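## Task

Move the cardboard box out of the open drawer of the short, narrow three-drawer file cabinet and the mug out of the open drawer of the wide three-drawer cabinet so each ends up in the other's drawer, then close every drawer completely. The mug must not drop more than a few centimetres or take a hard knock. Both cabinets must stay roughly where they started, the robot must neither fall nor finish tilted, and the result must stay in place without the robot holding it.

## Robot and tools

ROBOT. A Rainbow Robotics RB-Y1: a base with two drive wheels and two rear casters (0.66 m long, 0.58 m wide, front edge 0.10 m ahead of the wheel axle), two seven-joint arms with parallel grippers, a pan/tilt head, and a torso whose lower part (the leg) folds at ankle, knee and hip. The base can drive straight and turn in place but cannot slide sideways. A loose object may occasionally get a brief outside shove.

FRAMES. Base frame: origin on the floor halfway between the drive wheels, x forward, y left, z up. The reported chest, left_hand and right_hand are in this frame. chest is a spine point 0.08 m under the shoulders, its x along the chest's facing, z up the spine. Each hand point lies between its finger pads; fingers extend along the hand's -z and close along its x. Printed hand positions may be off, worse at long reach. base_odometry is relative to the base frame at scene start, counts wheel rotation only (slip looks like travel), heading in rad from -3.142 to 3.142, left positive.

execute_actions. Arguments: "actions", a list holding one action or none (none just reports state and images), and "cameras", a list from head_camera, left_wrist_camera, right_wrist_camera, all (omitted, null or ["all"] gives every camera; [] gives none). One action may contain:
- "base": exactly one of {"translate_m": d}, a straight offset from the current spot in metres, forward positive, -3 to 3; or {"rotate_rad": d}, a relative turn in radians, left/counter-clockwise positive, -3.2 to 3.2. The offset is measured from the base position in the latest state report.
- "joints": a single dictionary covering both arms, head and torso, keyed by joint name, each value an absolute target (radians, grippers in metres).
- "speeds": caps for this action only: translate_m 0.05 to 0.4 m/s, rotate_rad 0.1 to 1.509 rad/s (turn acceleration 0.5 rad/s²). Defaults are the top values. A base move needing over 8.667 s is refused.
- "min_time_s": 0.1 to 8, the shortest duration for each arm and head motion; slower motions are unaffected.
All parts start at once and may finish separately. A joint left out may still be driving toward an older target without status showing it. Any unknown key or out-of-range number rejects the call with no motion. Once a result reports a stop, the remaining execute_actions, wait and finished_scene calls of that same reply are skipped.

JOINTS (target tolerance ±0.02, grippers ±0.004). Torso: torso_squat_rad 0 to 1.2 (higher lowers a level chest); torso_shift_rad -0.3 to 0.6 (positive pushes hips forward); torso_pitch_rad -0.2 to 1.4 (positive bows forward); torso_yaw_rad -1.5 to 1.5 (positive left). Combined torso limits: squat+shift <= 1.52; squat-shift+pitch <= 1.57; shift+0.5 pitch-0.4 squat <= 0.7; shift+0.3 pitch-0.5 squat <= 0.39; breaking one gives partial motion and off_target. Arms (left_/right_ prefix): shoulder_pitch -2.356 to 2.356 (0 hanging, negative swings forward and up); shoulder_roll left 0 to 3.141, right -3.141 to 0 (away from the body lifts the arm sideways); shoulder_yaw -2.094 to 2.094 (positive turns a bent forearm left, both arms); elbow -2.617 to 0.01 (negative bends); forearm_roll -3.141 to 3.141; wrist_pitch -1.57 to 1.919 (negative tips hand forward); hand_roll -2.705 to 2.705 (rolls positive counter-clockwise seen from above on a hanging arm); gripper_m 0 to 0.1 (pad gap). Head: head_pan_rad -0.523 to 0.523 (left positive, relative to chest); head_tilt_rad -0.35 to 1.57 (positive looks down). Top speeds: arm joints 1 rad/s (wrist-end joints 1.5), head 1.5, squat and pitch 0.3, shift 0.15, torso yaw 0.6, grippers 0.1 m/s.

GRASPING. Command a gap at least 0.005 m narrower than the object; the gripper then reads off_target, which is expected. Each arm carries up to 3 kg; heavy loads far forward can tip the robot with nothing to stop it.

RESULT LINES. base_status and joint_status per motion: done (for the base: wheels turned the full amount, slip included); off_target (resting short, maybe still pushing); limit_stop_at_<name> (built-in limit); contact_stop (arm or torso met firm resistance); time_out (took over 1.5x expected plus 1 s, torso 2.5x, 14 s cap); stopped_with_arm (torso halted because an arm contact-stopped); limit_stop_at_own_body (guard halted an arm or torso short of hitting the robot's own body; move them apart); not_followed (arm targets withheld by the collision check; a "joint command not followed" line with "cause:" explains; the robot may retry those targets on later actions). After contact_stop, time_out or stopped_with_arm, the whole group (torso, or one arm's seven joints) holds where it stopped. on_its_own lists uncommanded parts; "held at" is a held target, not a position. pictures names image order. MOTOR HOT warns at 65 °C; an OVER-TEMPERATURE FAULT brakes that arm and halts everything, showing limit_stop_at_motor_heat; resend targets afterwards. A torque fault (contact torque at a joint's load limit: shoulders 60.9, elbow 31.3, wrist-end joints 21.7 N m, load weight included) freezes the robot 10 s.

RECOVERY. After a stop, first retreat in its own action: arms, then torso. If both hands hold one object and the torso contact-stops immediately with nothing in the way, resend every arm joint (not grippers) at its current joint_positions value, then repeat the torso command.

AVOID. The base keeps driving into furniture and may keep pressing; the bent leg can reach past the base front, and a leg pushing furniture may slide the robot backward unseen by odometry. Never let the arms strike or squeeze each other, grippers included; hands are outside the arm-to-arm check. Avoid drops, slams and hard shoves.

wait: {"seconds": 0 to 10}; commands nothing, returns state and images. zoom_image: {"camera", "region": [x0, y0, x1, y1]} in pixels from the top-left of that camera's latest full image, at most 504 by 504. finished_scene: {"scene": current scene number}; irreversible, reports success, and the goal must remain satisfied after the robot holds its last command.

Each tool is called after "Emit:" as name(argument=value, ...), one argument or row to a line, values as JSON.

## Session

Emit:
execute_actions(
  actions=[],
)

Scene clock: 0.00 s.
base_odometry: x=+0.000 y=+0.000 heading=+0.000 (m, m, rad; odometry frame)
base_status: not commanded
joint_positions: torso_squat_rad=+0.350 torso_shift_rad=-0.001 torso_pitch_rad=+0.000 torso_yaw_rad=+0.000 left_shoulder_pitch_rad=-0.007 left_shoulder_roll_rad=+0.015 left_shoulder_yaw_rad=+0.004 left_elbow_rad=-0.164 left_forearm_roll_rad=+0.054 left_wrist_pitch_rad=-0.003 left_hand_roll_rad=+0.009 left_gripper_m=+0.099 right_shoulder_pitch_rad=-0.034 right_shoulder_roll_rad=-0.038 right_shoulder_yaw_rad=+0.018 right_elbow_rad=-0.214 right_forearm_roll_rad=-0.002 right_wrist_pitch_rad=-0.003 right_hand_roll_rad=-0.034 right_gripper_m=+0.100 head_pan_rad=+0.000 head_tilt_rad=+0.400
joint_status: not commanded
chest: x=-0.2287 y=+0.0007 z=+1.2475 quat_wxyz=(+1.000, -0.001, +0.000, +0.000) (m; base frame)
left_hand: x=-0.1428 y=+0.2314 z=+0.5669 quat_wxyz=(+0.996, +0.004, -0.087, +0.032) (m; base frame)
right_hand: x=-0.0993 y=-0.2459 z=+0.5742 quat_wxyz=(+0.992, -0.016, -0.125, -0.001) (m; base frame)
pictures: head_camera, left_wrist_camera, right_wrist_camera
Images, in order (width x height): head_camera 896x504, left_wrist_camera 644x364, right_wrist_camera 644x364.

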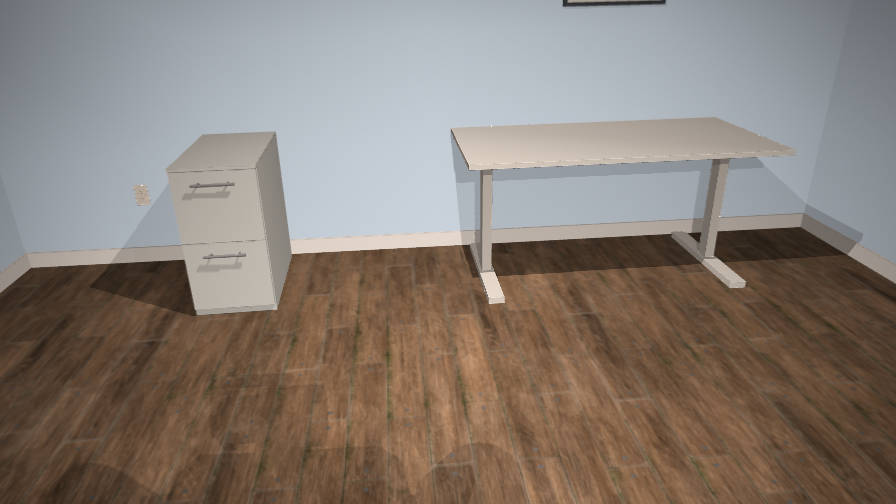

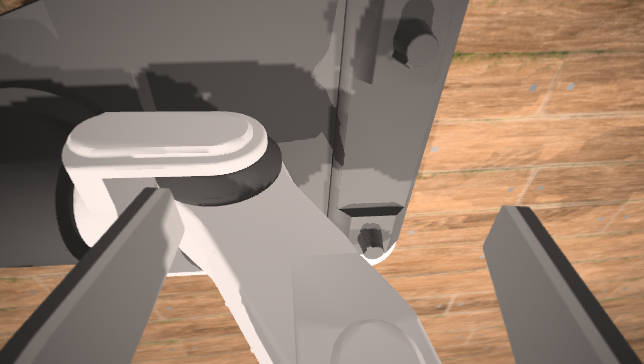

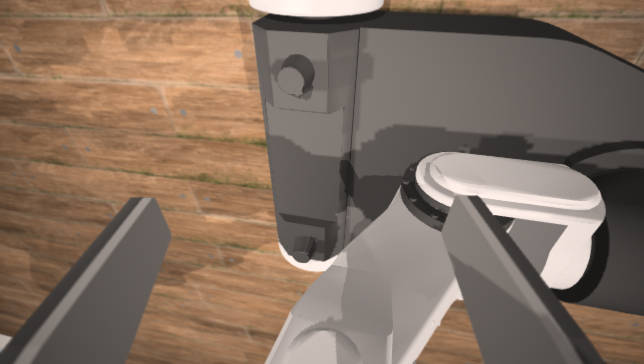

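Emit:
execute_actions(
  actions=[
    {"base":{"rotate_rad":1.57}},
  ],
  cameras=["head_camera"],
)

Emit:
execute_actions(
  actions=[
    {"base":{"rotate_rad":1.57}},
  ],
  cameras=["head_camera"],
)

Emit:
execute_actions(
  actions=[
    {"base":{"rotate_rad":1.57}},
  ],
  cameras=["head_camera"],
)

Scene clock: 4.60 s.
base_odometry: x=+0.000 y=+0.000 heading=+1.569 (m, m, rad; odometry frame)
base_status: done
joint_positions: torso_squat_rad=+0.350 torso_shift_rad=-0.001 torso_pitch_rad=-0.001 torso_yaw_rad=+0.000 left_shoulder_pitch_rad=-0.007 left_shoulder_roll_rad=+0.015 left_shoulder_yaw_rad=+0.004 left_elbow_rad=-0.164 left_forearm_roll_rad=+0.054 left_wrist_pitch_rad=-0.003 left_hand_roll_rad=+0.009 left_gripper_m=+0.099 right_shoulder_pitch_rad=-0.034 right_shoulder_roll_rad=-0.038 right_shoulder_yaw_rad=+0.018 right_elbow_rad=-0.214 right_forearm_roll_rad=-0.002 right_wrist_pitch_rad=-0.003 right_hand_roll_rad=-0.034 right_gripper_m=+0.100 head_pan_rad=+0.000 head_tilt_rad=+0.400
joint_status: not commanded
chest: x=-0.2288 y=+0.0007 z=+1.2475 quat_wxyz=(+1.000, -0.001, +0.000, +0.000) (m; base frame)
left_hand: x=-0.1428 y=+0.2314 z=+0.5669 quat_wxyz=(+0.996, +0.004, -0.087, +0.032) (m; base frame)
right_hand: x=-0.0993 y=-0.2459 z=+0.5742 quat_wxyz=(+0.992, -0.016, -0.125, -0.001) (m; base frame)
pictures: head_camera
Images, in order (width x height): head_camera 896x504.

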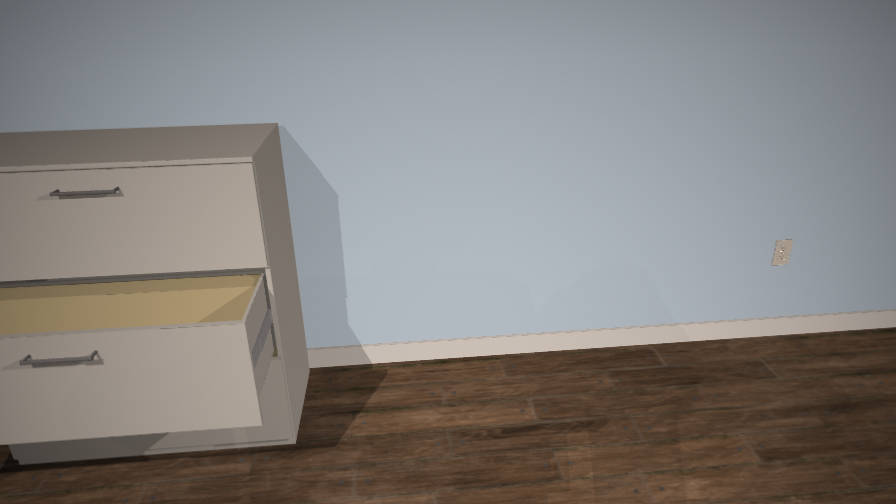

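Scene clock: 8.60 s.
base_odometry: x=+0.000 y=+0.000 heading=+3.139 (m, m, rad; odometry frame)
base_status: done
joint_positions: torso_squat_rad=+0.350 torso_shift_rad=-0.001 torso_pitch_rad=-0.001 torso_yaw_rad=+0.000 left_shoulder_pitch_rad=-0.007 left_shoulder_roll_rad=+0.015 left_shoulder_yaw_rad=+0.004 left_elbow_rad=-0.164 left_forearm_roll_rad=+0.054 left_wrist_pitch_rad=-0.003 left_hand_roll_rad=+0.009 left_gripper_m=+0.099 right_shoulder_pitch_rad=-0.034 right_shoulder_roll_rad=-0.038 right_shoulder_yaw_rad=+0.018 right_elbow_rad=-0.214 right_forearm_roll_rad=-0.002 right_wrist_pitch_rad=-0.003 right_hand_roll_rad=-0.034 right_gripper_m=+0.100 head_pan_rad=+0.000 head_tilt_rad=+0.400
joint_status: not commanded
chest: x=-0.2288 y=+0.0007 z=+1.2475 quat_wxyz=(+1.000, -0.001, +0.000, +0.000) (m; base frame)
left_hand: x=-0.1428 y=+0.2314 z=+0.5669 quat_wxyz=(+0.996, +0.004, -0.087, +0.032) (m; base frame)
right_hand: x=-0.0993 y=-0.2460 z=+0.5742 quat_wxyz=(+0.992, -0.016, -0.125, -0.001) (m; base frame)
pictures: head_camera
Images, in order (width x height): head_camera 896x504.

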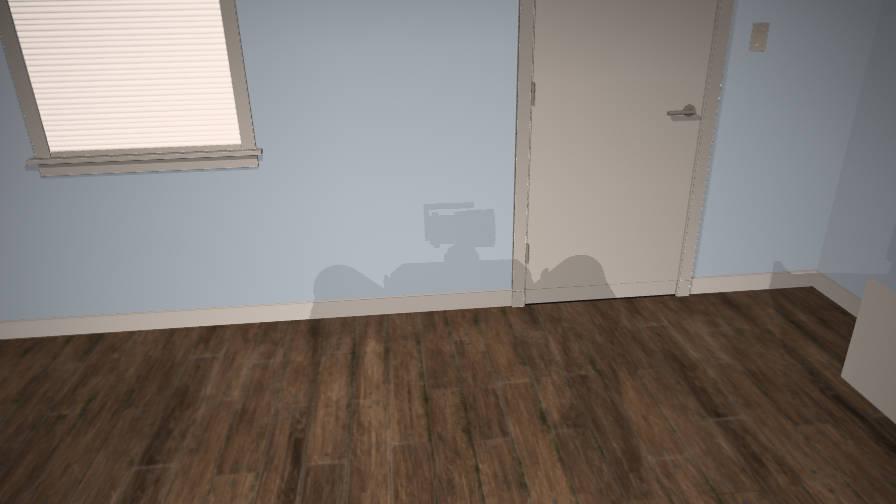

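Scene clock: 12.60 s.
base_odometry: x=+0.000 y=+0.000 heading=-1.575 (m, m, rad; odometry frame)
base_status: done
joint_positions: torso_squat_rad=+0.350 torso_shift_rad=-0.001 torso_pitch_rad=-0.001 torso_yaw_rad=+0.000 left_shoulder_pitch_rad=-0.007 left_shoulder_roll_rad=+0.015 left_shoulder_yaw_rad=+0.004 left_elbow_rad=-0.164 left_forearm_roll_rad=+0.054 left_wrist_pitch_rad=-0.003 left_hand_roll_rad=+0.009 left_gripper_m=+0.099 right_shoulder_pitch_rad=-0.034 right_shoulder_roll_rad=-0.038 right_shoulder_yaw_rad=+0.018 right_elbow_rad=-0.214 right_forearm_roll_rad=-0.002 right_wrist_pitch_rad=-0.003 right_hand_roll_rad=-0.034 right_gripper_m=+0.100 head_pan_rad=+0.000 head_tilt_rad=+0.400
joint_status: not commanded
chest: x=-0.2288 y=+0.0007 z=+1.2475 quat_wxyz=(+1.000, -0.001, +0.000, +0.000) (m; base frame)
left_hand: x=-0.1428 y=+0.2314 z=+0.5669 quat_wxyz=(+0.996, +0.004, -0.087, +0.032) (m; base frame)
right_hand: x=-0.0993 y=-0.2460 z=+0.5742 quat_wxyz=(+0.992, -0.016, -0.125, -0.001) (m; base frame)
pictures: head_camera
Images, in order (width x height): head_camera 896x504.

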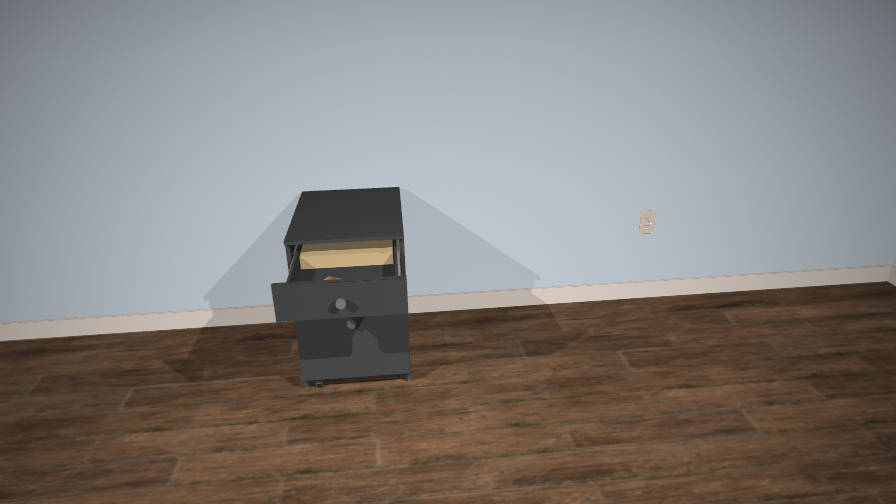

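Emit:
execute_actions(
  actions=[
    {"base":{"rotate_rad":0.45},"joints":{"head_tilt_rad":0.6}},
  ],
  cameras=["head_camera"],
)

Emit:
execute_actions(
  actions=[
    {"base":{"translate_m":0.6}},
  ],
  cameras=[],
)

Emit:
execute_actions(
  actions=[
    {"base":{"rotate_rad":-0.45},"joints":{"head_tilt_rad":0.9}},
  ],
  cameras=["head_camera"],
)

Scene clock: 15.50 s.
base_odometry: x=+0.000 y=+0.000 heading=-1.125 (m, m, rad; odometry frame)
base_status: done
joint_positions: torso_squat_rad=+0.350 torso_shift_rad=-0.001 torso_pitch_rad=-0.001 torso_yaw_rad=+0.000 left_shoulder_pitch_rad=-0.007 left_shoulder_roll_rad=+0.015 left_shoulder_yaw_rad=+0.004 left_elbow_rad=-0.164 left_forearm_roll_rad=+0.054 left_wrist_pitch_rad=-0.003 left_hand_roll_rad=+0.009 left_gripper_m=+0.099 right_shoulder_pitch_rad=-0.034 right_shoulder_roll_rad=-0.038 right_shoulder_yaw_rad=+0.018 right_elbow_rad=-0.214 right_forearm_roll_rad=-0.002 right_wrist_pitch_rad=-0.003 right_hand_roll_rad=-0.034 right_gripper_m=+0.100 head_pan_rad=+0.000 head_tilt_rad=+0.600
joint_status: all done
chest: x=-0.2288 y=+0.0007 z=+1.2475 quat_wxyz=(+1.000, -0.001, +0.000, +0.000) (m; base frame)
left_hand: x=-0.1428 y=+0.2314 z=+0.5669 quat_wxyz=(+0.996, +0.004, -0.087, +0.032) (m; base frame)
right_hand: x=-0.0993 y=-0.2459 z=+0.5742 quat_wxyz=(+0.992, -0.016, -0.125, -0.001) (m; base frame)
pictures: head_camera
Images, in order (width x height): head_camera 896x504.

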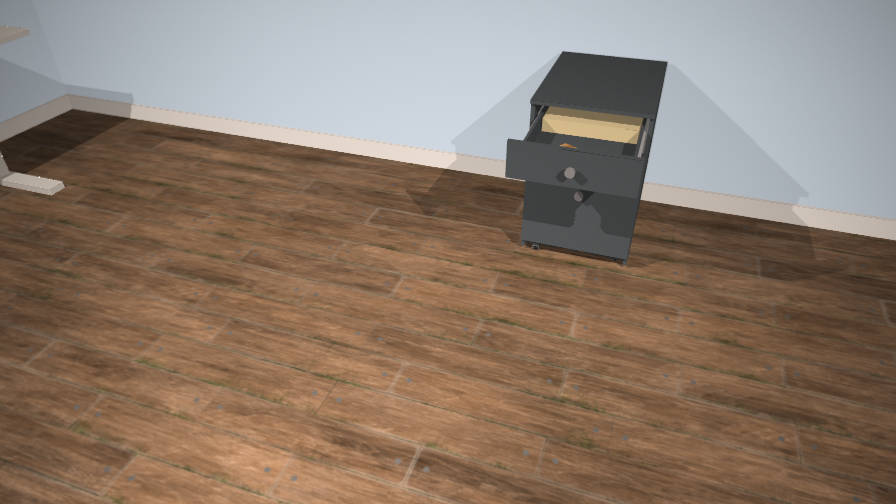

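Scene clock: 18.33 s.
base_odometry: x=+0.259 y=-0.541 heading=-1.124 (m, m, rad; odometry frame)
base_status: done
joint_positions: torso_squat_rad=+0.350 torso_shift_rad=-0.001 torso_pitch_rad=+0.000 torso_yaw_rad=+0.000 left_shoulder_pitch_rad=-0.007 left_shoulder_roll_rad=+0.015 left_shoulder_yaw_rad=+0.004 left_elbow_rad=-0.165 left_forearm_roll_rad=+0.054 left_wrist_pitch_rad=-0.003 left_hand_roll_rad=+0.009 left_gripper_m=+0.099 right_shoulder_pitch_rad=-0.034 right_shoulder_roll_rad=-0.038 right_shoulder_yaw_rad=+0.018 right_elbow_rad=-0.214 right_forearm_roll_rad=-0.002 right_wrist_pitch_rad=-0.003 right_hand_roll_rad=-0.034 right_gripper_m=+0.100 head_pan_rad=+0.000 head_tilt_rad=+0.600
joint_status: not commanded
chest: x=-0.2287 y=+0.0007 z=+1.2475 quat_wxyz=(+1.000, -0.001, +0.000, +0.000) (m; base frame)
left_hand: x=-0.1428 y=+0.2314 z=+0.5669 quat_wxyz=(+0.996, +0.004, -0.087, +0.032) (m; base frame)
right_hand: x=-0.0992 y=-0.2459 z=+0.5742 quat_wxyz=(+0.992, -0.016, -0.125, -0.001) (m; base frame)
pictures: none
No camera images: the call's "cameras" was empty. Leave "cameras" out to get every camera's image.

Scene clock: 20.53 s.
base_odometry: x=+0.259 y=-0.541 heading=-1.574 (m, m, rad; odometry frame)
base_status: done
joint_positions: torso_squat_rad=+0.350 torso_shift_rad=-0.001 torso_pitch_rad=+0.000 torso_yaw_rad=+0.000 left_shoulder_pitch_rad=-0.007 left_shoulder_roll_rad=+0.015 left_shoulder_yaw_rad=+0.004 left_elbow_rad=-0.165 left_forearm_roll_rad=+0.054 left_wrist_pitch_rad=-0.003 left_hand_roll_rad=+0.009 left_gripper_m=+0.099 right_shoulder_pitch_rad=-0.034 right_shoulder_roll_rad=-0.038 right_shoulder_yaw_rad=+0.018 right_elbow_rad=-0.214 right_forearm_roll_rad=-0.002 right_wrist_pitch_rad=-0.003 right_hand_roll_rad=-0.034 right_gripper_m=+0.100 head_pan_rad=+0.000 head_tilt_rad=+0.900
joint_status: all done
chest: x=-0.2287 y=+0.0007 z=+1.2475 quat_wxyz=(+1.000, -0.001, +0.000, +0.000) (m; base frame)
left_hand: x=-0.1428 y=+0.2314 z=+0.5669 quat_wxyz=(+0.996, +0.004, -0.087, +0.032) (m; base frame)
right_hand: x=-0.0992 y=-0.2459 z=+0.5742 quat_wxyz=(+0.992, -0.016, -0.125, -0.001) (m; base frame)
pictures: head_camera
Images, in order (width x height): head_camera 896x504.

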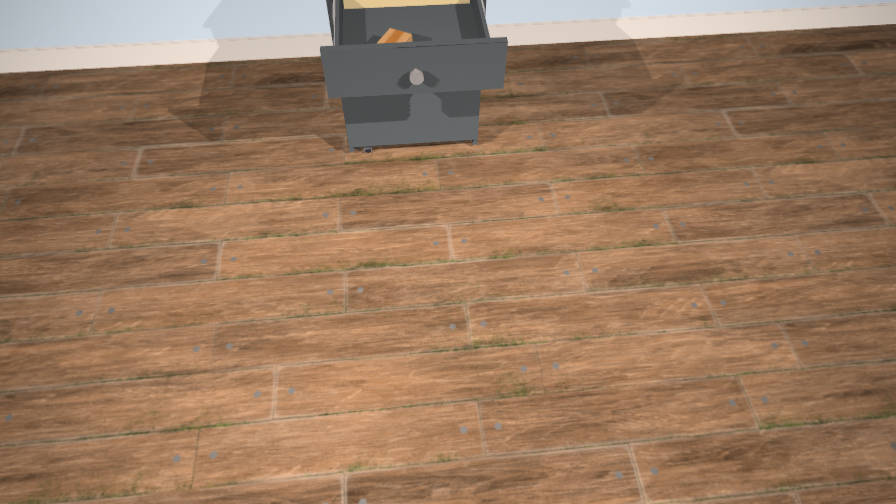

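Emit:
execute_actions(
  actions=[
    {"base":{"translate_m":0.65},"joints":{"head_tilt_rad":0.95}},
  ],
  cameras=["head_camera"],
)

Scene clock: 24.17 s.
base_odometry: x=+0.256 y=-1.191 heading=-1.575 (m, m, rad; odometry frame)
base_status: done
joint_positions: torso_squat_rad=+0.350 torso_shift_rad=-0.001 torso_pitch_rad=+0.000 torso_yaw_rad=+0.000 left_shoulder_pitch_rad=-0.007 left_shoulder_roll_rad=+0.015 left_shoulder_yaw_rad=+0.004 left_elbow_rad=-0.165 left_forearm_roll_rad=+0.054 left_wrist_pitch_rad=-0.003 left_hand_roll_rad=+0.009 left_gripper_m=+0.099 right_shoulder_pitch_rad=-0.034 right_shoulder_roll_rad=-0.038 right_shoulder_yaw_rad=+0.018 right_elbow_rad=-0.214 right_forearm_roll_rad=-0.002 right_wrist_pitch_rad=-0.003 right_hand_roll_rad=-0.034 right_gripper_m=+0.100 head_pan_rad=+0.000 head_tilt_rad=+0.950
joint_status: all done
chest: x=-0.2287 y=+0.0007 z=+1.2475 quat_wxyz=(+1.000, -0.001, +0.000, +0.000) (m; base frame)
left_hand: x=-0.1428 y=+0.2314 z=+0.5669 quat_wxyz=(+0.996, +0.004, -0.087, +0.032) (m; base frame)
right_hand: x=-0.0992 y=-0.2459 z=+0.5742 quat_wxyz=(+0.992, -0.016, -0.125, -0.001) (m; base frame)
pictures: head_camera
Images, in order (width x height): head_camera 896x504.

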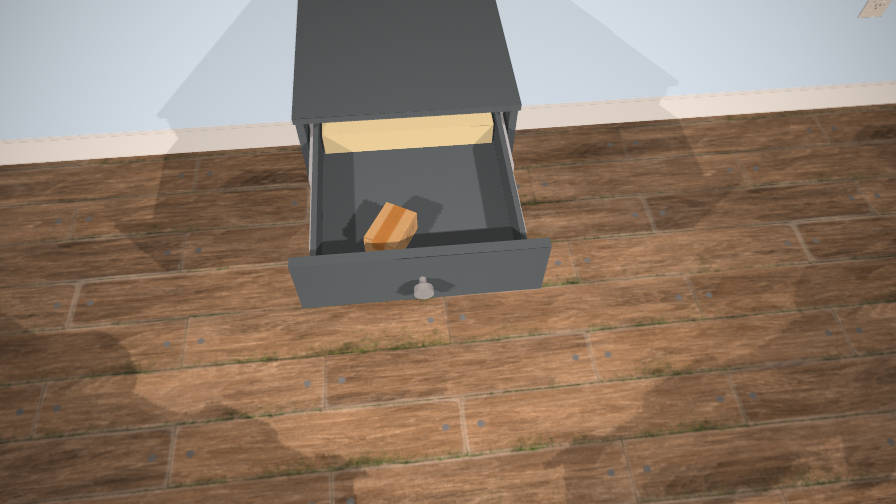

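Emit:
execute_actions(
  actions=[
    {"joints":{"torso_pitch_rad":0.4,"left_shoulder_pitch_rad":-1.3,"left_elbow_rad":-0.6,"left_wrist_pitch_rad":1.5,"left_forearm_roll_rad":0,"left_hand_roll_rad":0,"head_tilt_rad":0.6}},
  ],
)

Scene clock: 26.87 s.
base_odometry: x=+0.256 y=-1.191 heading=-1.575 (m, m, rad; odometry frame)
base_status: not commanded
joint_positions: torso_squat_rad=+0.350 torso_shift_rad=-0.001 torso_pitch_rad=+0.400 torso_yaw_rad=+0.000 left_shoulder_pitch_rad=-1.300 left_shoulder_roll_rad=+0.015 left_shoulder_yaw_rad=+0.004 left_elbow_rad=-0.600 left_forearm_roll_rad=+0.000 left_wrist_pitch_rad=+1.500 left_hand_roll_rad=+0.000 left_gripper_m=+0.099 right_shoulder_pitch_rad=-0.034 right_shoulder_roll_rad=-0.038 right_shoulder_yaw_rad=+0.018 right_elbow_rad=-0.214 right_forearm_roll_rad=-0.002 right_wrist_pitch_rad=-0.003 right_hand_roll_rad=-0.034 right_gripper_m=+0.100 head_pan_rad=+0.000 head_tilt_rad=+0.600
joint_status: all done
chest: x=-0.1080 y=+0.0007 z=+1.2230 quat_wxyz=(+0.980, -0.001, +0.199, +0.000) (m; base frame)
left_hand: x=+0.3598 y=+0.0864 z=+0.8357 quat_wxyz=(+0.979, +0.054, +0.028, -0.194) (m; base frame)
right_hand: x=-0.2514 y=-0.2459 z=+0.5526 quat_wxyz=(+0.997, -0.016, +0.075, +0.002) (m; base frame)
pictures: head_camera, left_wrist_camera, right_wrist_camera
Images, in order (width x height): head_camera 896x504, left_wrist_camera 644x364, right_wrist_camera 644x364.

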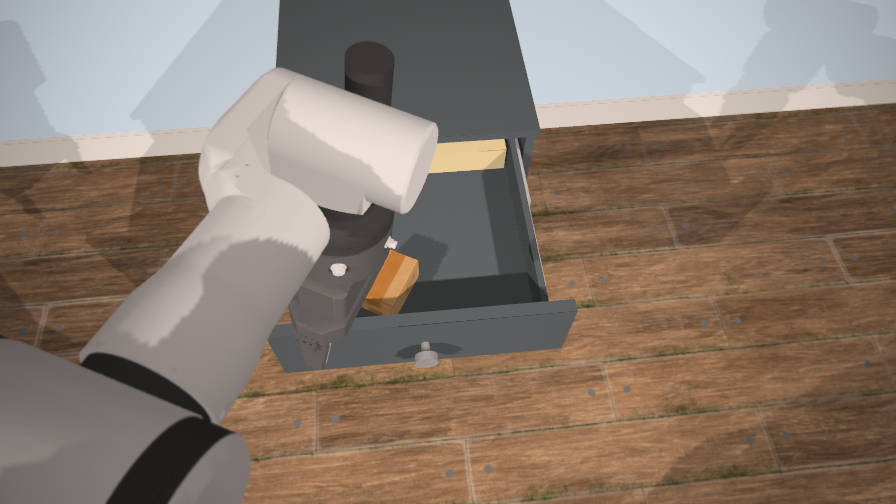

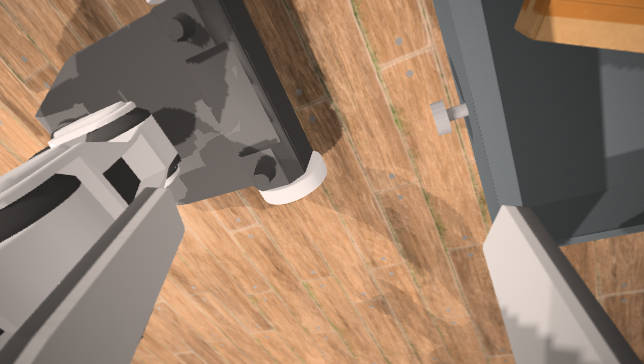

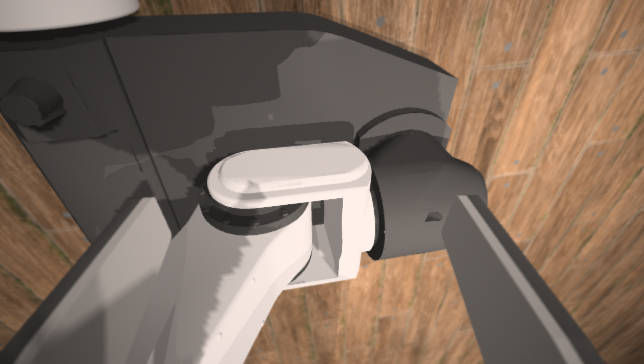

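Emit:
execute_actions(
  actions=[
    {"base":{"translate_m":0.14},"joints":{"left_hand_roll_rad":1.57}},
  ],
  cameras=["head_camera","left_wrist_camera"],
)

Scene clock: 28.83 s.
base_odometry: x=+0.256 y=-1.331 heading=-1.575 (m, m, rad; odometry frame)
base_status: done
joint_positions: torso_squat_rad=+0.350 torso_shift_rad=-0.001 torso_pitch_rad=+0.400 torso_yaw_rad=+0.000 left_shoulder_pitch_rad=-1.300 left_shoulder_roll_rad=+0.015 left_shoulder_yaw_rad=+0.004 left_elbow_rad=-0.600 left_forearm_roll_rad=+0.000 left_wrist_pitch_rad=+1.500 left_hand_roll_rad=+1.570 left_gripper_m=+0.099 right_shoulder_pitch_rad=-0.034 right_shoulder_roll_rad=-0.038 right_shoulder_yaw_rad=+0.018 right_elbow_rad=-0.214 right_forearm_roll_rad=-0.002 right_wrist_pitch_rad=-0.003 right_hand_roll_rad=-0.034 right_gripper_m=+0.100 head_pan_rad=+0.000 head_tilt_rad=+0.600
joint_status: all done
chest: x=-0.1080 y=+0.0007 z=+1.2230 quat_wxyz=(+0.980, -0.001, +0.199, +0.000) (m; base frame)
left_hand: x=+0.3598 y=+0.0865 z=+0.8356 quat_wxyz=(+0.830, +0.058, -0.018, +0.555) (m; base frame)
right_hand: x=-0.2515 y=-0.2459 z=+0.5526 quat_wxyz=(+0.997, -0.016, +0.075, +0.002) (m; base frame)
pictures: head_camera, left_wrist_camera
Images, in order (width x height): head_camera 896x504, left_wrist_camera 644x364.

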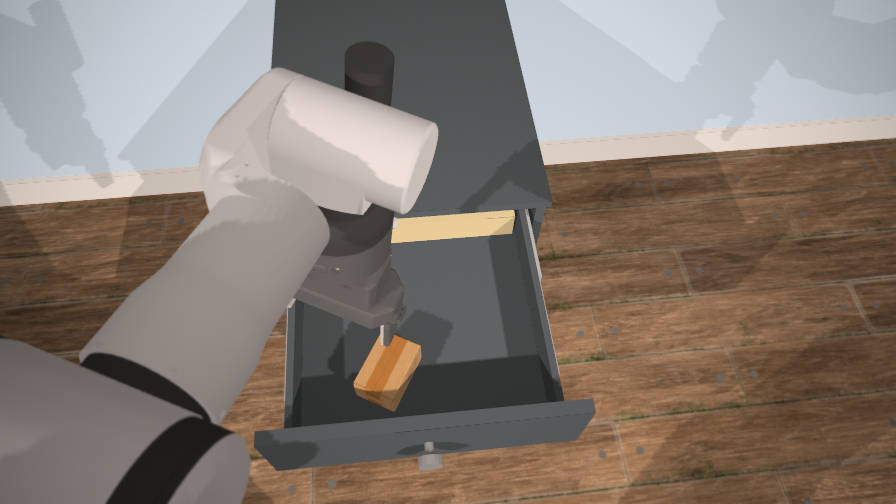

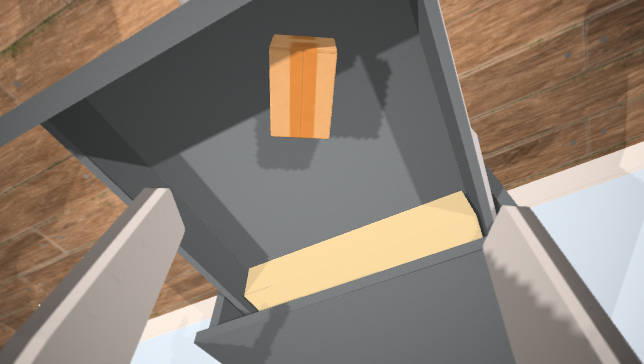

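Emit:
execute_actions(
  actions=[
    {"joints":{"torso_squat_rad":0.55}},
  ],
  cameras=["head_camera","left_wrist_camera"],
)

Scene clock: 30.67 s.
base_odometry: x=+0.256 y=-1.331 heading=-1.575 (m, m, rad; odometry frame)
base_status: not commanded
joint_positions: torso_squat_rad=+0.550 torso_shift_rad=-0.001 torso_pitch_rad=+0.400 torso_yaw_rad=+0.000 left_shoulder_pitch_rad=-1.300 left_shoulder_roll_rad=+0.015 left_shoulder_yaw_rad=+0.004 left_elbow_rad=-0.600 left_forearm_roll_rad=+0.000 left_wrist_pitch_rad=+1.500 left_hand_roll_rad=+1.570 left_gripper_m=+0.099 right_shoulder_pitch_rad=-0.034 right_shoulder_roll_rad=-0.038 right_shoulder_yaw_rad=+0.018 right_elbow_rad=-0.214 right_forearm_roll_rad=-0.002 right_wrist_pitch_rad=-0.003 right_hand_roll_rad=-0.034 right_gripper_m=+0.100 head_pan_rad=+0.000 head_tilt_rad=+0.600
joint_status: all done
chest: x=-0.1080 y=+0.0007 z=+1.1623 quat_wxyz=(+0.980, -0.001, +0.199, +0.000) (m; base frame)
left_hand: x=+0.3598 y=+0.0865 z=+0.7749 quat_wxyz=(+0.830, +0.058, -0.018, +0.555) (m; base frame)
right_hand: x=-0.2514 y=-0.2460 z=+0.4918 quat_wxyz=(+0.997, -0.016, +0.075, +0.002) (m; base frame)
pictures: head_camera, left_wrist_camera
Images, in order (width x height): head_camera 896x504, left_wrist_camera 644x364.

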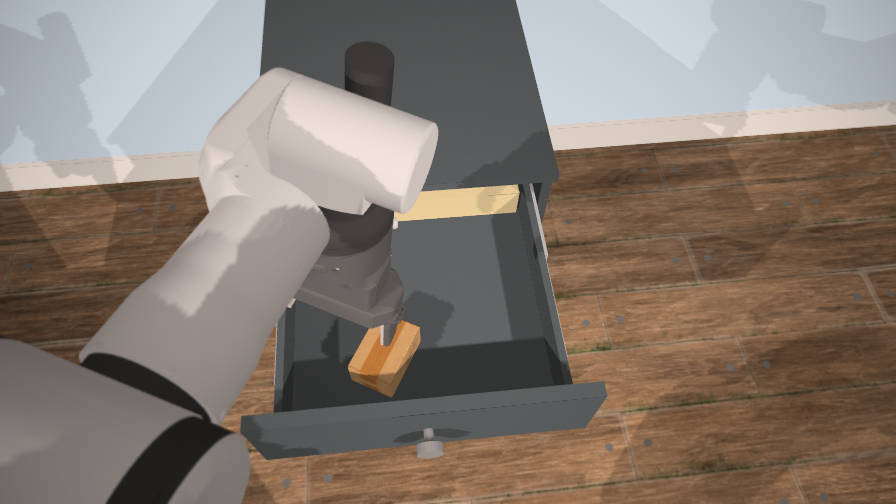

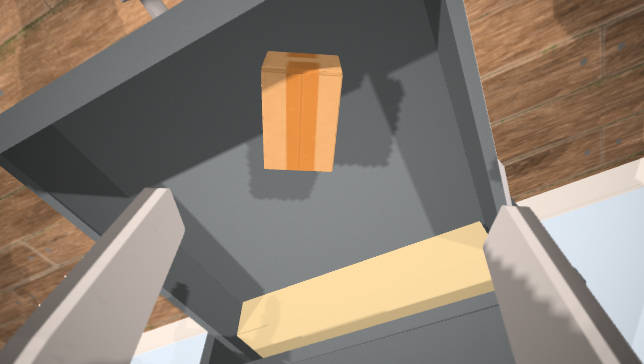

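Emit:
execute_actions(
  actions=[
    {"joints":{"torso_squat_rad":0.85}},
  ],
  cameras=["head_camera","left_wrist_camera"],
)

Scene clock: 32.80 s.
base_odometry: x=+0.256 y=-1.331 heading=-1.575 (m, m, rad; odometry frame)
base_status: not commanded
joint_positions: torso_squat_rad=+0.850 torso_shift_rad=-0.001 torso_pitch_rad=+0.400 torso_yaw_rad=+0.000 left_shoulder_pitch_rad=-1.300 left_shoulder_roll_rad=+0.015 left_shoulder_yaw_rad=+0.004 left_elbow_rad=-0.600 left_forearm_roll_rad=+0.000 left_wrist_pitch_rad=+1.500 left_hand_roll_rad=+1.570 left_gripper_m=+0.099 right_shoulder_pitch_rad=-0.034 right_shoulder_roll_rad=-0.038 right_shoulder_yaw_rad=+0.018 right_elbow_rad=-0.214 right_forearm_roll_rad=-0.002 right_wrist_pitch_rad=-0.003 right_hand_roll_rad=-0.034 right_gripper_m=+0.100 head_pan_rad=+0.000 head_tilt_rad=+0.600
joint_status: all done
chest: x=-0.1079 y=+0.0006 z=+1.0275 quat_wxyz=(+0.980, -0.001, +0.199, +0.000) (m; base frame)
left_hand: x=+0.3599 y=+0.0864 z=+0.6401 quat_wxyz=(+0.830, +0.058, -0.018, +0.555) (m; base frame)
right_hand: x=-0.2513 y=-0.2460 z=+0.3570 quat_wxyz=(+0.997, -0.016, +0.075, +0.002) (m; base frame)
pictures: head_camera, left_wrist_camera
Images, in order (width x height): head_camera 896x504, left_wrist_camera 644x364.

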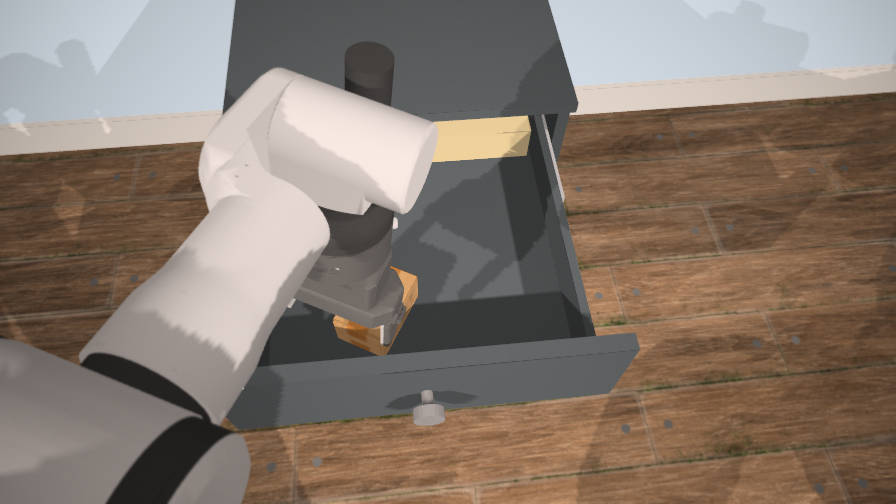

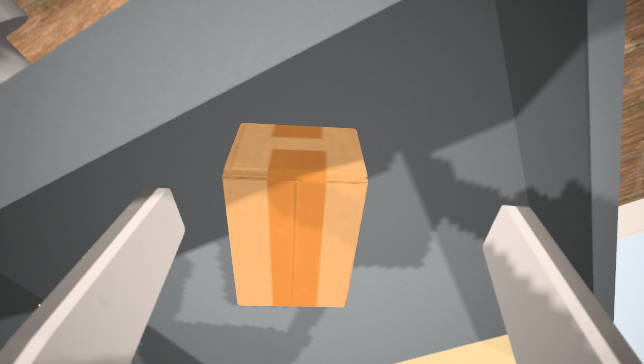

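Emit:
execute_actions(
  actions=[
    {"base":{"rotate_rad":-0.04},"joints":{"torso_squat_rad":0.95}},
  ],
  cameras=["left_wrist_camera"],
)

Scene clock: 34.17 s.
base_odometry: x=+0.256 y=-1.331 heading=-1.614 (m, m, rad; odometry frame)
base_status: done
joint_positions: torso_squat_rad=+0.950 torso_shift_rad=-0.001 torso_pitch_rad=+0.400 torso_yaw_rad=+0.000 left_shoulder_pitch_rad=-1.300 left_shoulder_roll_rad=+0.015 left_shoulder_yaw_rad=+0.004 left_elbow_rad=-0.600 left_forearm_roll_rad=+0.000 left_wrist_pitch_rad=+1.500 left_hand_roll_rad=+1.570 left_gripper_m=+0.099 right_shoulder_pitch_rad=-0.034 right_shoulder_roll_rad=-0.038 right_shoulder_yaw_rad=+0.018 right_elbow_rad=-0.214 right_forearm_roll_rad=-0.002 right_wrist_pitch_rad=-0.003 right_hand_roll_rad=-0.034 right_gripper_m=+0.100 head_pan_rad=+0.000 head_tilt_rad=+0.600
joint_status: all done
chest: x=-0.1079 y=+0.0006 z=+0.9727 quat_wxyz=(+0.980, -0.001, +0.199, +0.000) (m; base frame)
left_hand: x=+0.3599 y=+0.0864 z=+0.5853 quat_wxyz=(+0.830, +0.058, -0.018, +0.555) (m; base frame)
right_hand: x=-0.2512 y=-0.2461 z=+0.3022 quat_wxyz=(+0.997, -0.016, +0.075, +0.002) (m; base frame)
pictures: left_wrist_camera
Images, in order (width x height): left_wrist_camera 644x364.

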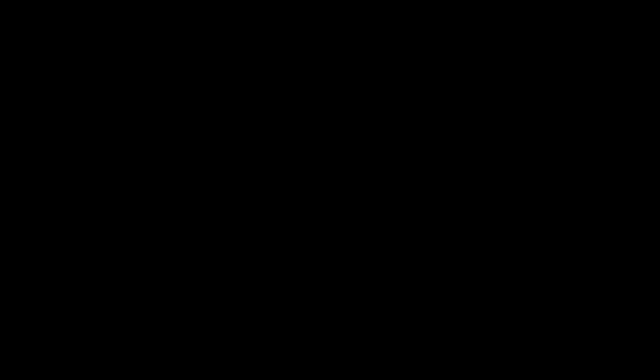

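Emit:
execute_actions(
  actions=[],
  cameras=["left_wrist_camera","head_camera"],
)

Scene clock: 34.40 s.
base_odometry: x=+0.256 y=-1.331 heading=-1.614 (m, m, rad; odometry frame)
base_status: done
joint_positions: torso_squat_rad=+0.950 torso_shift_rad=-0.001 torso_pitch_rad=+0.400 torso_yaw_rad=+0.000 left_shoulder_pitch_rad=-1.300 left_shoulder_roll_rad=+0.015 left_shoulder_yaw_rad=+0.004 left_elbow_rad=-0.600 left_forearm_roll_rad=+0.000 left_wrist_pitch_rad=+1.500 left_hand_roll_rad=+1.570 left_gripper_m=+0.099 right_shoulder_pitch_rad=-0.034 right_shoulder_roll_rad=-0.038 right_shoulder_yaw_rad=+0.018 right_elbow_rad=-0.214 right_forearm_roll_rad=-0.002 right_wrist_pitch_rad=-0.003 right_hand_roll_rad=-0.034 right_gripper_m=+0.100 head_pan_rad=+0.000 head_tilt_rad=+0.600
joint_status: all done
chest: x=-0.1078 y=+0.0006 z=+0.9727 quat_wxyz=(+0.980, -0.001, +0.199, +0.000) (m; base frame)
left_hand: x=+0.3599 y=+0.0864 z=+0.5853 quat_wxyz=(+0.830, +0.058, -0.018, +0.555) (m; base frame)
right_hand: x=-0.2512 y=-0.2461 z=+0.3022 quat_wxyz=(+0.997, -0.016, +0.075, +0.002) (m; base frame)
pictures: head_camera, left_wrist_camera
Images, in order (width x height): head_camera 896x504, left_wrist_camera 644x364.

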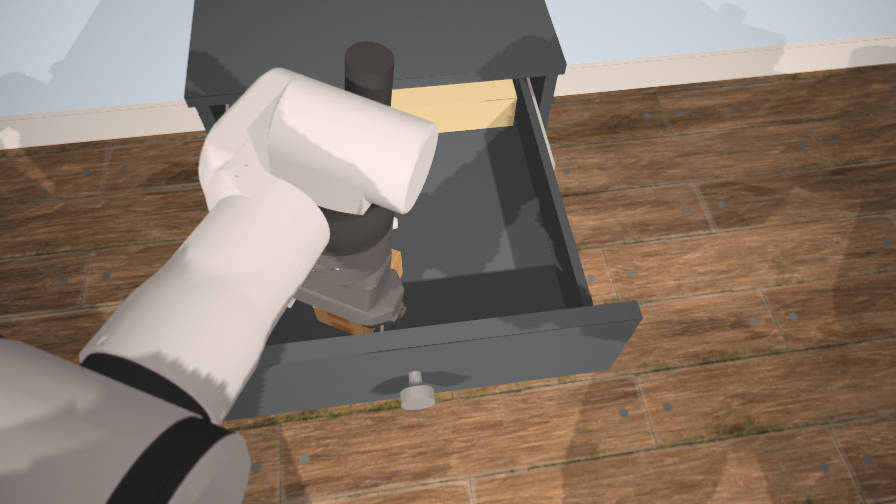

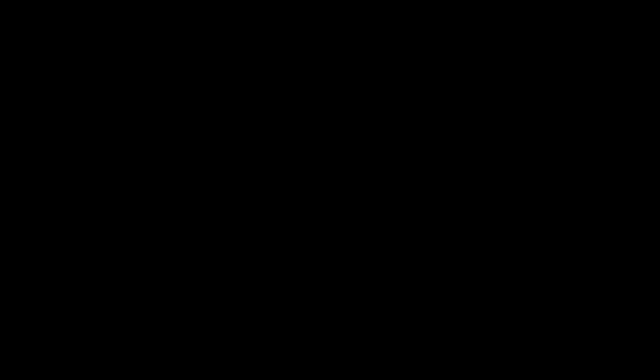

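Camera dropped out. Go a bit lower and grip.

Emit:
execute_actions(
  actions=[
    {"joints":{"torso_squat_rad":1.0}},
  ],
  cameras=[],
)

Emit:
execute_actions(
  actions=[
    {"joints":{"left_gripper_m":0.03}},
  ],
  cameras=["left_wrist_camera"],
)

Scene clock: 36.47 s.
base_odometry: x=+0.256 y=-1.331 heading=-1.614 (m, m, rad; odometry frame)
base_status: not commanded
joint_positions: torso_squat_rad=+0.998 torso_shift_rad=-0.003 torso_pitch_rad=+0.395 torso_yaw_rad=+0.000 left_shoulder_pitch_rad=-1.305 left_shoulder_roll_rad=+0.016 left_shoulder_yaw_rad=+0.004 left_elbow_rad=-0.603 left_forearm_roll_rad=+0.000 left_wrist_pitch_rad=+1.500 left_hand_roll_rad=+1.570 left_gripper_m=+0.099 right_shoulder_pitch_rad=-0.034 right_shoulder_roll_rad=-0.038 right_shoulder_yaw_rad=+0.018 right_elbow_rad=-0.214 right_forearm_roll_rad=-0.002 right_wrist_pitch_rad=-0.003 right_hand_roll_rad=-0.034 right_gripper_m=+0.100 head_pan_rad=+0.000 head_tilt_rad=+0.600
joint_status: torso_squat_rad contact_stop (moved +0.048 of +0.050)
chest: x=-0.1100 y=+0.0006 z=+0.9455 quat_wxyz=(+0.981, -0.001, +0.196, +0.000) (m; base frame)
left_hand: x=+0.3625 y=+0.0856 z=+0.5634 quat_wxyz=(+0.830, +0.054, -0.023, +0.555) (m; base frame)
right_hand: x=-0.2499 y=-0.2460 z=+0.2743 quat_wxyz=(+0.997, -0.016, +0.073, +0.002) (m; base frame)
pictures: none
No camera images: the call's "cameras" was empty. Leave "cameras" out to get every camera's image.

not run: a stop came earlier in this reply.

Emit:
execute_actions(
  actions=[
    {"joints":{"torso_squat_rad":0.975}},
  ],
  cameras=[],
)

Emit:
execute_actions(
  actions=[
    {"joints":{"left_gripper_m":0.03}},
  ],
  cameras=["left_wrist_camera"],
)

Scene clock: 37.60 s.
base_odometry: x=+0.256 y=-1.331 heading=-1.614 (m, m, rad; odometry frame)
base_status: not commanded
joint_positions: torso_squat_rad=+0.975 torso_shift_rad=-0.002 torso_pitch_rad=+0.396 torso_yaw_rad=+0.000 left_shoulder_pitch_rad=-1.300 left_shoulder_roll_rad=+0.015 left_shoulder_yaw_rad=+0.004 left_elbow_rad=-0.600 left_forearm_roll_rad=+0.000 left_wrist_pitch_rad=+1.500 left_hand_roll_rad=+1.570 left_gripper_m=+0.099 right_shoulder_pitch_rad=-0.034 right_shoulder_roll_rad=-0.038 right_shoulder_yaw_rad=+0.018 right_elbow_rad=-0.214 right_forearm_roll_rad=-0.002 right_wrist_pitch_rad=-0.003 right_hand_roll_rad=-0.034 right_gripper_m=+0.100 head_pan_rad=+0.000 head_tilt_rad=+0.600
joint_status: all done
chest: x=-0.1094 y=+0.0006 z=+0.9588 quat_wxyz=(+0.980, -0.001, +0.197, +0.000) (m; base frame)
left_hand: x=+0.3600 y=+0.0865 z=+0.5733 quat_wxyz=(+0.829, +0.057, -0.020, +0.555) (m; base frame)
right_hand: x=-0.2503 y=-0.2460 z=+0.2878 quat_wxyz=(+0.997, -0.016, +0.074, +0.002) (m; base frame)
pictures: none
No camera images: the call's "cameras" was empty. Leave "cameras" out to get every camera's image.

Scene clock: 38.77 s.
base_odometry: x=+0.256 y=-1.331 heading=-1.614 (m, m, rad; odometry frame)
base_status: not commanded
joint_positions: torso_squat_rad=+0.975 torso_shift_rad=-0.002 torso_pitch_rad=+0.396 torso_yaw_rad=+0.000 left_shoulder_pitch_rad=-1.300 left_shoulder_roll_rad=+0.015 left_shoulder_yaw_rad=+0.004 left_elbow_rad=-0.600 left_forearm_roll_rad=+0.000 left_wrist_pitch_rad=+1.500 left_hand_roll_rad=+1.570 left_gripper_m=+0.061 right_shoulder_pitch_rad=-0.034 right_shoulder_roll_rad=-0.038 right_shoulder_yaw_rad=+0.018 right_elbow_rad=-0.214 right_forearm_roll_rad=-0.002 right_wrist_pitch_rad=-0.003 right_hand_roll_rad=-0.034 right_gripper_m=+0.100 head_pan_rad=+0.000 head_tilt_rad=+0.600
joint_status: left_gripper_m off_target (ended at +0.061, target +0.030)
chest: x=-0.1094 y=+0.0006 z=+0.9588 quat_wxyz=(+0.980, -0.001, +0.197, +0.000) (m; base frame)
left_hand: x=+0.3600 y=+0.0865 z=+0.5733 quat_wxyz=(+0.829, +0.057, -0.020, +0.555) (m; base frame)
right_hand: x=-0.2503 y=-0.2460 z=+0.2878 quat_wxyz=(+0.997, -0.016, +0.074, +0.002) (m; base frame)
pictures: left_wrist_camera
Images, in order (width x height): left_wrist_camera 644x364.

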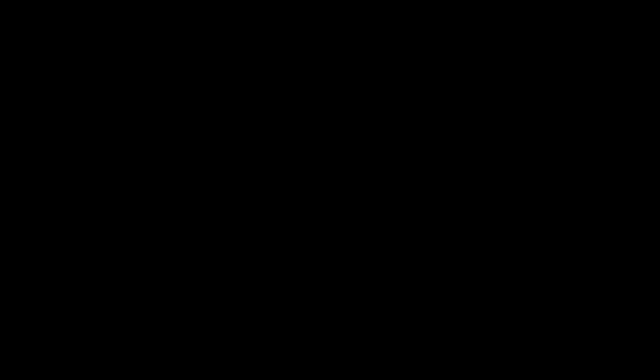

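Emit:
execute_actions(
  actions=[
    {"joints":{"torso_squat_rad":0.35}},
  ],
  cameras=[],
)

Emit:
execute_actions(
  actions=[
    {"base":{"translate_m":-0.3}},
  ],
  cameras=[],
)

Emit:
execute_actions(
  actions=[
    {"base":{"rotate_rad":-2.4}},
  ],
  cameras=[],
)

Emit:
execute_actions(
  actions=[
    {"base":{"translate_m":1.7}},
  ],
  cameras=[],
)

Emit:
execute_actions(
  actions=[
    {"base":{"rotate_rad":-0.7},"joints":{"head_tilt_rad":0.2}},
  ],
  cameras=["head_camera"],
)

Scene clock: 42.73 s.
base_odometry: x=+0.256 y=-1.331 heading=-1.614 (m, m, rad; odometry frame)
base_status: not commanded
joint_positions: torso_squat_rad=+0.350 torso_shift_rad=-0.002 torso_pitch_rad=+0.396 torso_yaw_rad=+0.000 left_shoulder_pitch_rad=-1.300 left_shoulder_roll_rad=+0.015 left_shoulder_yaw_rad=+0.004 left_elbow_rad=-0.600 left_forearm_roll_rad=+0.000 left_wrist_pitch_rad=+1.500 left_hand_roll_rad=+1.570 left_gripper_m=+0.061 right_shoulder_pitch_rad=-0.034 right_shoulder_roll_rad=-0.038 right_shoulder_yaw_rad=+0.018 right_elbow_rad=-0.214 right_forearm_roll_rad=-0.002 right_wrist_pitch_rad=-0.003 right_hand_roll_rad=-0.034 right_gripper_m=+0.100 head_pan_rad=+0.000 head_tilt_rad=+0.600
joint_status: all done
chest: x=-0.1099 y=+0.0007 z=+1.2235 quat_wxyz=(+0.980, -0.001, +0.197, +0.000) (m; base frame)
left_hand: x=+0.3592 y=+0.0867 z=+0.8378 quat_wxyz=(+0.829, +0.057, -0.019, +0.555) (m; base frame)
right_hand: x=-0.2509 y=-0.2459 z=+0.5526 quat_wxyz=(+0.997, -0.016, +0.074, +0.002) (m; base frame)
pictures: none
No camera images: the call's "cameras" was empty. Leave "cameras" out to get every camera's image.

Scene clock: 44.77 s.
base_odometry: x=+0.269 y=-1.032 heading=-1.615 (m, m, rad; odometry frame)
base_status: done
joint_positions: torso_squat_rad=+0.350 torso_shift_rad=-0.002 torso_pitch_rad=+0.396 torso_yaw_rad=+0.000 left_shoulder_pitch_rad=-1.300 left_shoulder_roll_rad=+0.015 left_shoulder_yaw_rad=+0.004 left_elbow_rad=-0.600 left_forearm_roll_rad=+0.000 left_wrist_pitch_rad=+1.500 left_hand_roll_rad=+1.570 left_gripper_m=+0.061 right_shoulder_pitch_rad=-0.034 right_shoulder_roll_rad=-0.038 right_shoulder_yaw_rad=+0.018 right_elbow_rad=-0.214 right_forearm_roll_rad=-0.002 right_wrist_pitch_rad=-0.003 right_hand_roll_rad=-0.034 right_gripper_m=+0.100 head_pan_rad=+0.000 head_tilt_rad=+0.600
joint_status: not commanded
chest: x=-0.1100 y=+0.0007 z=+1.2235 quat_wxyz=(+0.980, -0.001, +0.197, +0.000) (m; base frame)
left_hand: x=+0.3591 y=+0.0867 z=+0.8379 quat_wxyz=(+0.829, +0.057, -0.019, +0.555) (m; base frame)
right_hand: x=-0.2510 y=-0.2459 z=+0.5526 quat_wxyz=(+0.997, -0.016, +0.074, +0.002) (m; base frame)
pictures: none
No camera images: the call's "cameras" was empty. Leave "cameras" out to get every camera's image.

Scene clock: 49.47 s.
base_odometry: x=+0.269 y=-1.031 heading=+2.269 (m, m, rad; odometry frame)
base_status: done
joint_positions: torso_squat_rad=+0.350 torso_shift_rad=-0.002 torso_pitch_rad=+0.396 torso_yaw_rad=+0.000 left_shoulder_pitch_rad=-1.300 left_shoulder_roll_rad=+0.015 left_shoulder_yaw_rad=+0.004 left_elbow_rad=-0.600 left_forearm_roll_rad=+0.000 left_wrist_pitch_rad=+1.500 left_hand_roll_rad=+1.570 left_gripper_m=+0.061 right_shoulder_pitch_rad=-0.034 right_shoulder_roll_rad=-0.038 right_shoulder_yaw_rad=+0.018 right_elbow_rad=-0.214 right_forearm_roll_rad=-0.002 right_wrist_pitch_rad=-0.003 right_hand_roll_rad=-0.034 right_gripper_m=+0.100 head_pan_rad=+0.000 head_tilt_rad=+0.600
joint_status: not commanded
chest: x=-0.1100 y=+0.0007 z=+1.2235 quat_wxyz=(+0.980, -0.001, +0.197, +0.000) (m; base frame)
left_hand: x=+0.3591 y=+0.0867 z=+0.8378 quat_wxyz=(+0.829, +0.057, -0.019, +0.555) (m; base frame)
right_hand: x=-0.2510 y=-0.2459 z=+0.5526 quat_wxyz=(+0.997, -0.016, +0.074, +0.002) (m; base frame)
pictures: none
No camera images: the call's "cameras" was empty. Leave "cameras" out to get every camera's image.

Scene clock: 55.07 s.
base_odometry: x=-0.823 y=+0.271 heading=+2.268 (m, m, rad; odometry frame)
base_status: done
joint_positions: torso_squat_rad=+0.350 torso_shift_rad=-0.002 torso_pitch_rad=+0.396 torso_yaw_rad=+0.000 left_shoulder_pitch_rad=-1.300 left_shoulder_roll_rad=+0.015 left_shoulder_yaw_rad=+0.004 left_elbow_rad=-0.600 left_forearm_roll_rad=+0.000 left_wrist_pitch_rad=+1.500 left_hand_roll_rad=+1.570 left_gripper_m=+0.061 right_shoulder_pitch_rad=-0.034 right_shoulder_roll_rad=-0.038 right_shoulder_yaw_rad=+0.018 right_elbow_rad=-0.214 right_forearm_roll_rad=-0.002 right_wrist_pitch_rad=-0.003 right_hand_roll_rad=-0.034 right_gripper_m=+0.100 head_pan_rad=+0.000 head_tilt_rad=+0.600
joint_status: not commanded
chest: x=-0.1099 y=+0.0007 z=+1.2235 quat_wxyz=(+0.980, -0.001, +0.197, +0.000) (m; base frame)
left_hand: x=+0.3592 y=+0.0867 z=+0.8377 quat_wxyz=(+0.829, +0.057, -0.019, +0.555) (m; base frame)
right_hand: x=-0.2509 y=-0.2459 z=+0.5526 quat_wxyz=(+0.997, -0.016, +0.074, +0.002) (m; base frame)
pictures: none
No camera images: the call's "cameras" was empty. Leave "cameras" out to get every camera's image.

Scene clock: 57.77 s.
base_odometry: x=-0.823 y=+0.271 heading=+1.569 (m, m, rad; odometry frame)
base_status: done
joint_positions: torso_squat_rad=+0.350 torso_shift_rad=-0.002 torso_pitch_rad=+0.396 torso_yaw_rad=+0.000 left_shoulder_pitch_rad=-1.300 left_shoulder_roll_rad=+0.015 left_shoulder_yaw_rad=+0.004 left_elbow_rad=-0.600 left_forearm_roll_rad=+0.000 left_wrist_pitch_rad=+1.500 left_hand_roll_rad=+1.570 left_gripper_m=+0.061 right_shoulder_pitch_rad=-0.034 right_shoulder_roll_rad=-0.038 right_shoulder_yaw_rad=+0.018 right_elbow_rad=-0.214 right_forearm_roll_rad=-0.002 right_wrist_pitch_rad=-0.003 right_hand_roll_rad=-0.034 right_gripper_m=+0.100 head_pan_rad=+0.000 head_tilt_rad=+0.200
joint_status: all done
chest: x=-0.1099 y=+0.0007 z=+1.2235 quat_wxyz=(+0.980, -0.001, +0.197, +0.000) (m; base frame)
left_hand: x=+0.3592 y=+0.0867 z=+0.8377 quat_wxyz=(+0.829, +0.057, -0.019, +0.555) (m; base frame)
right_hand: x=-0.2509 y=-0.2459 z=+0.5525 quat_wxyz=(+0.997, -0.016, +0.074, +0.002) (m; base frame)
pictures: head_camera
Images, in order (width x height): head_camera 896x504.

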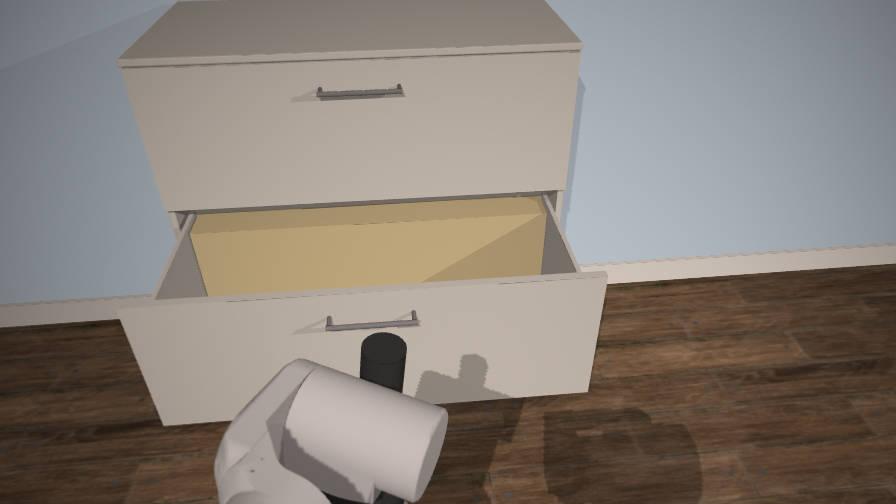

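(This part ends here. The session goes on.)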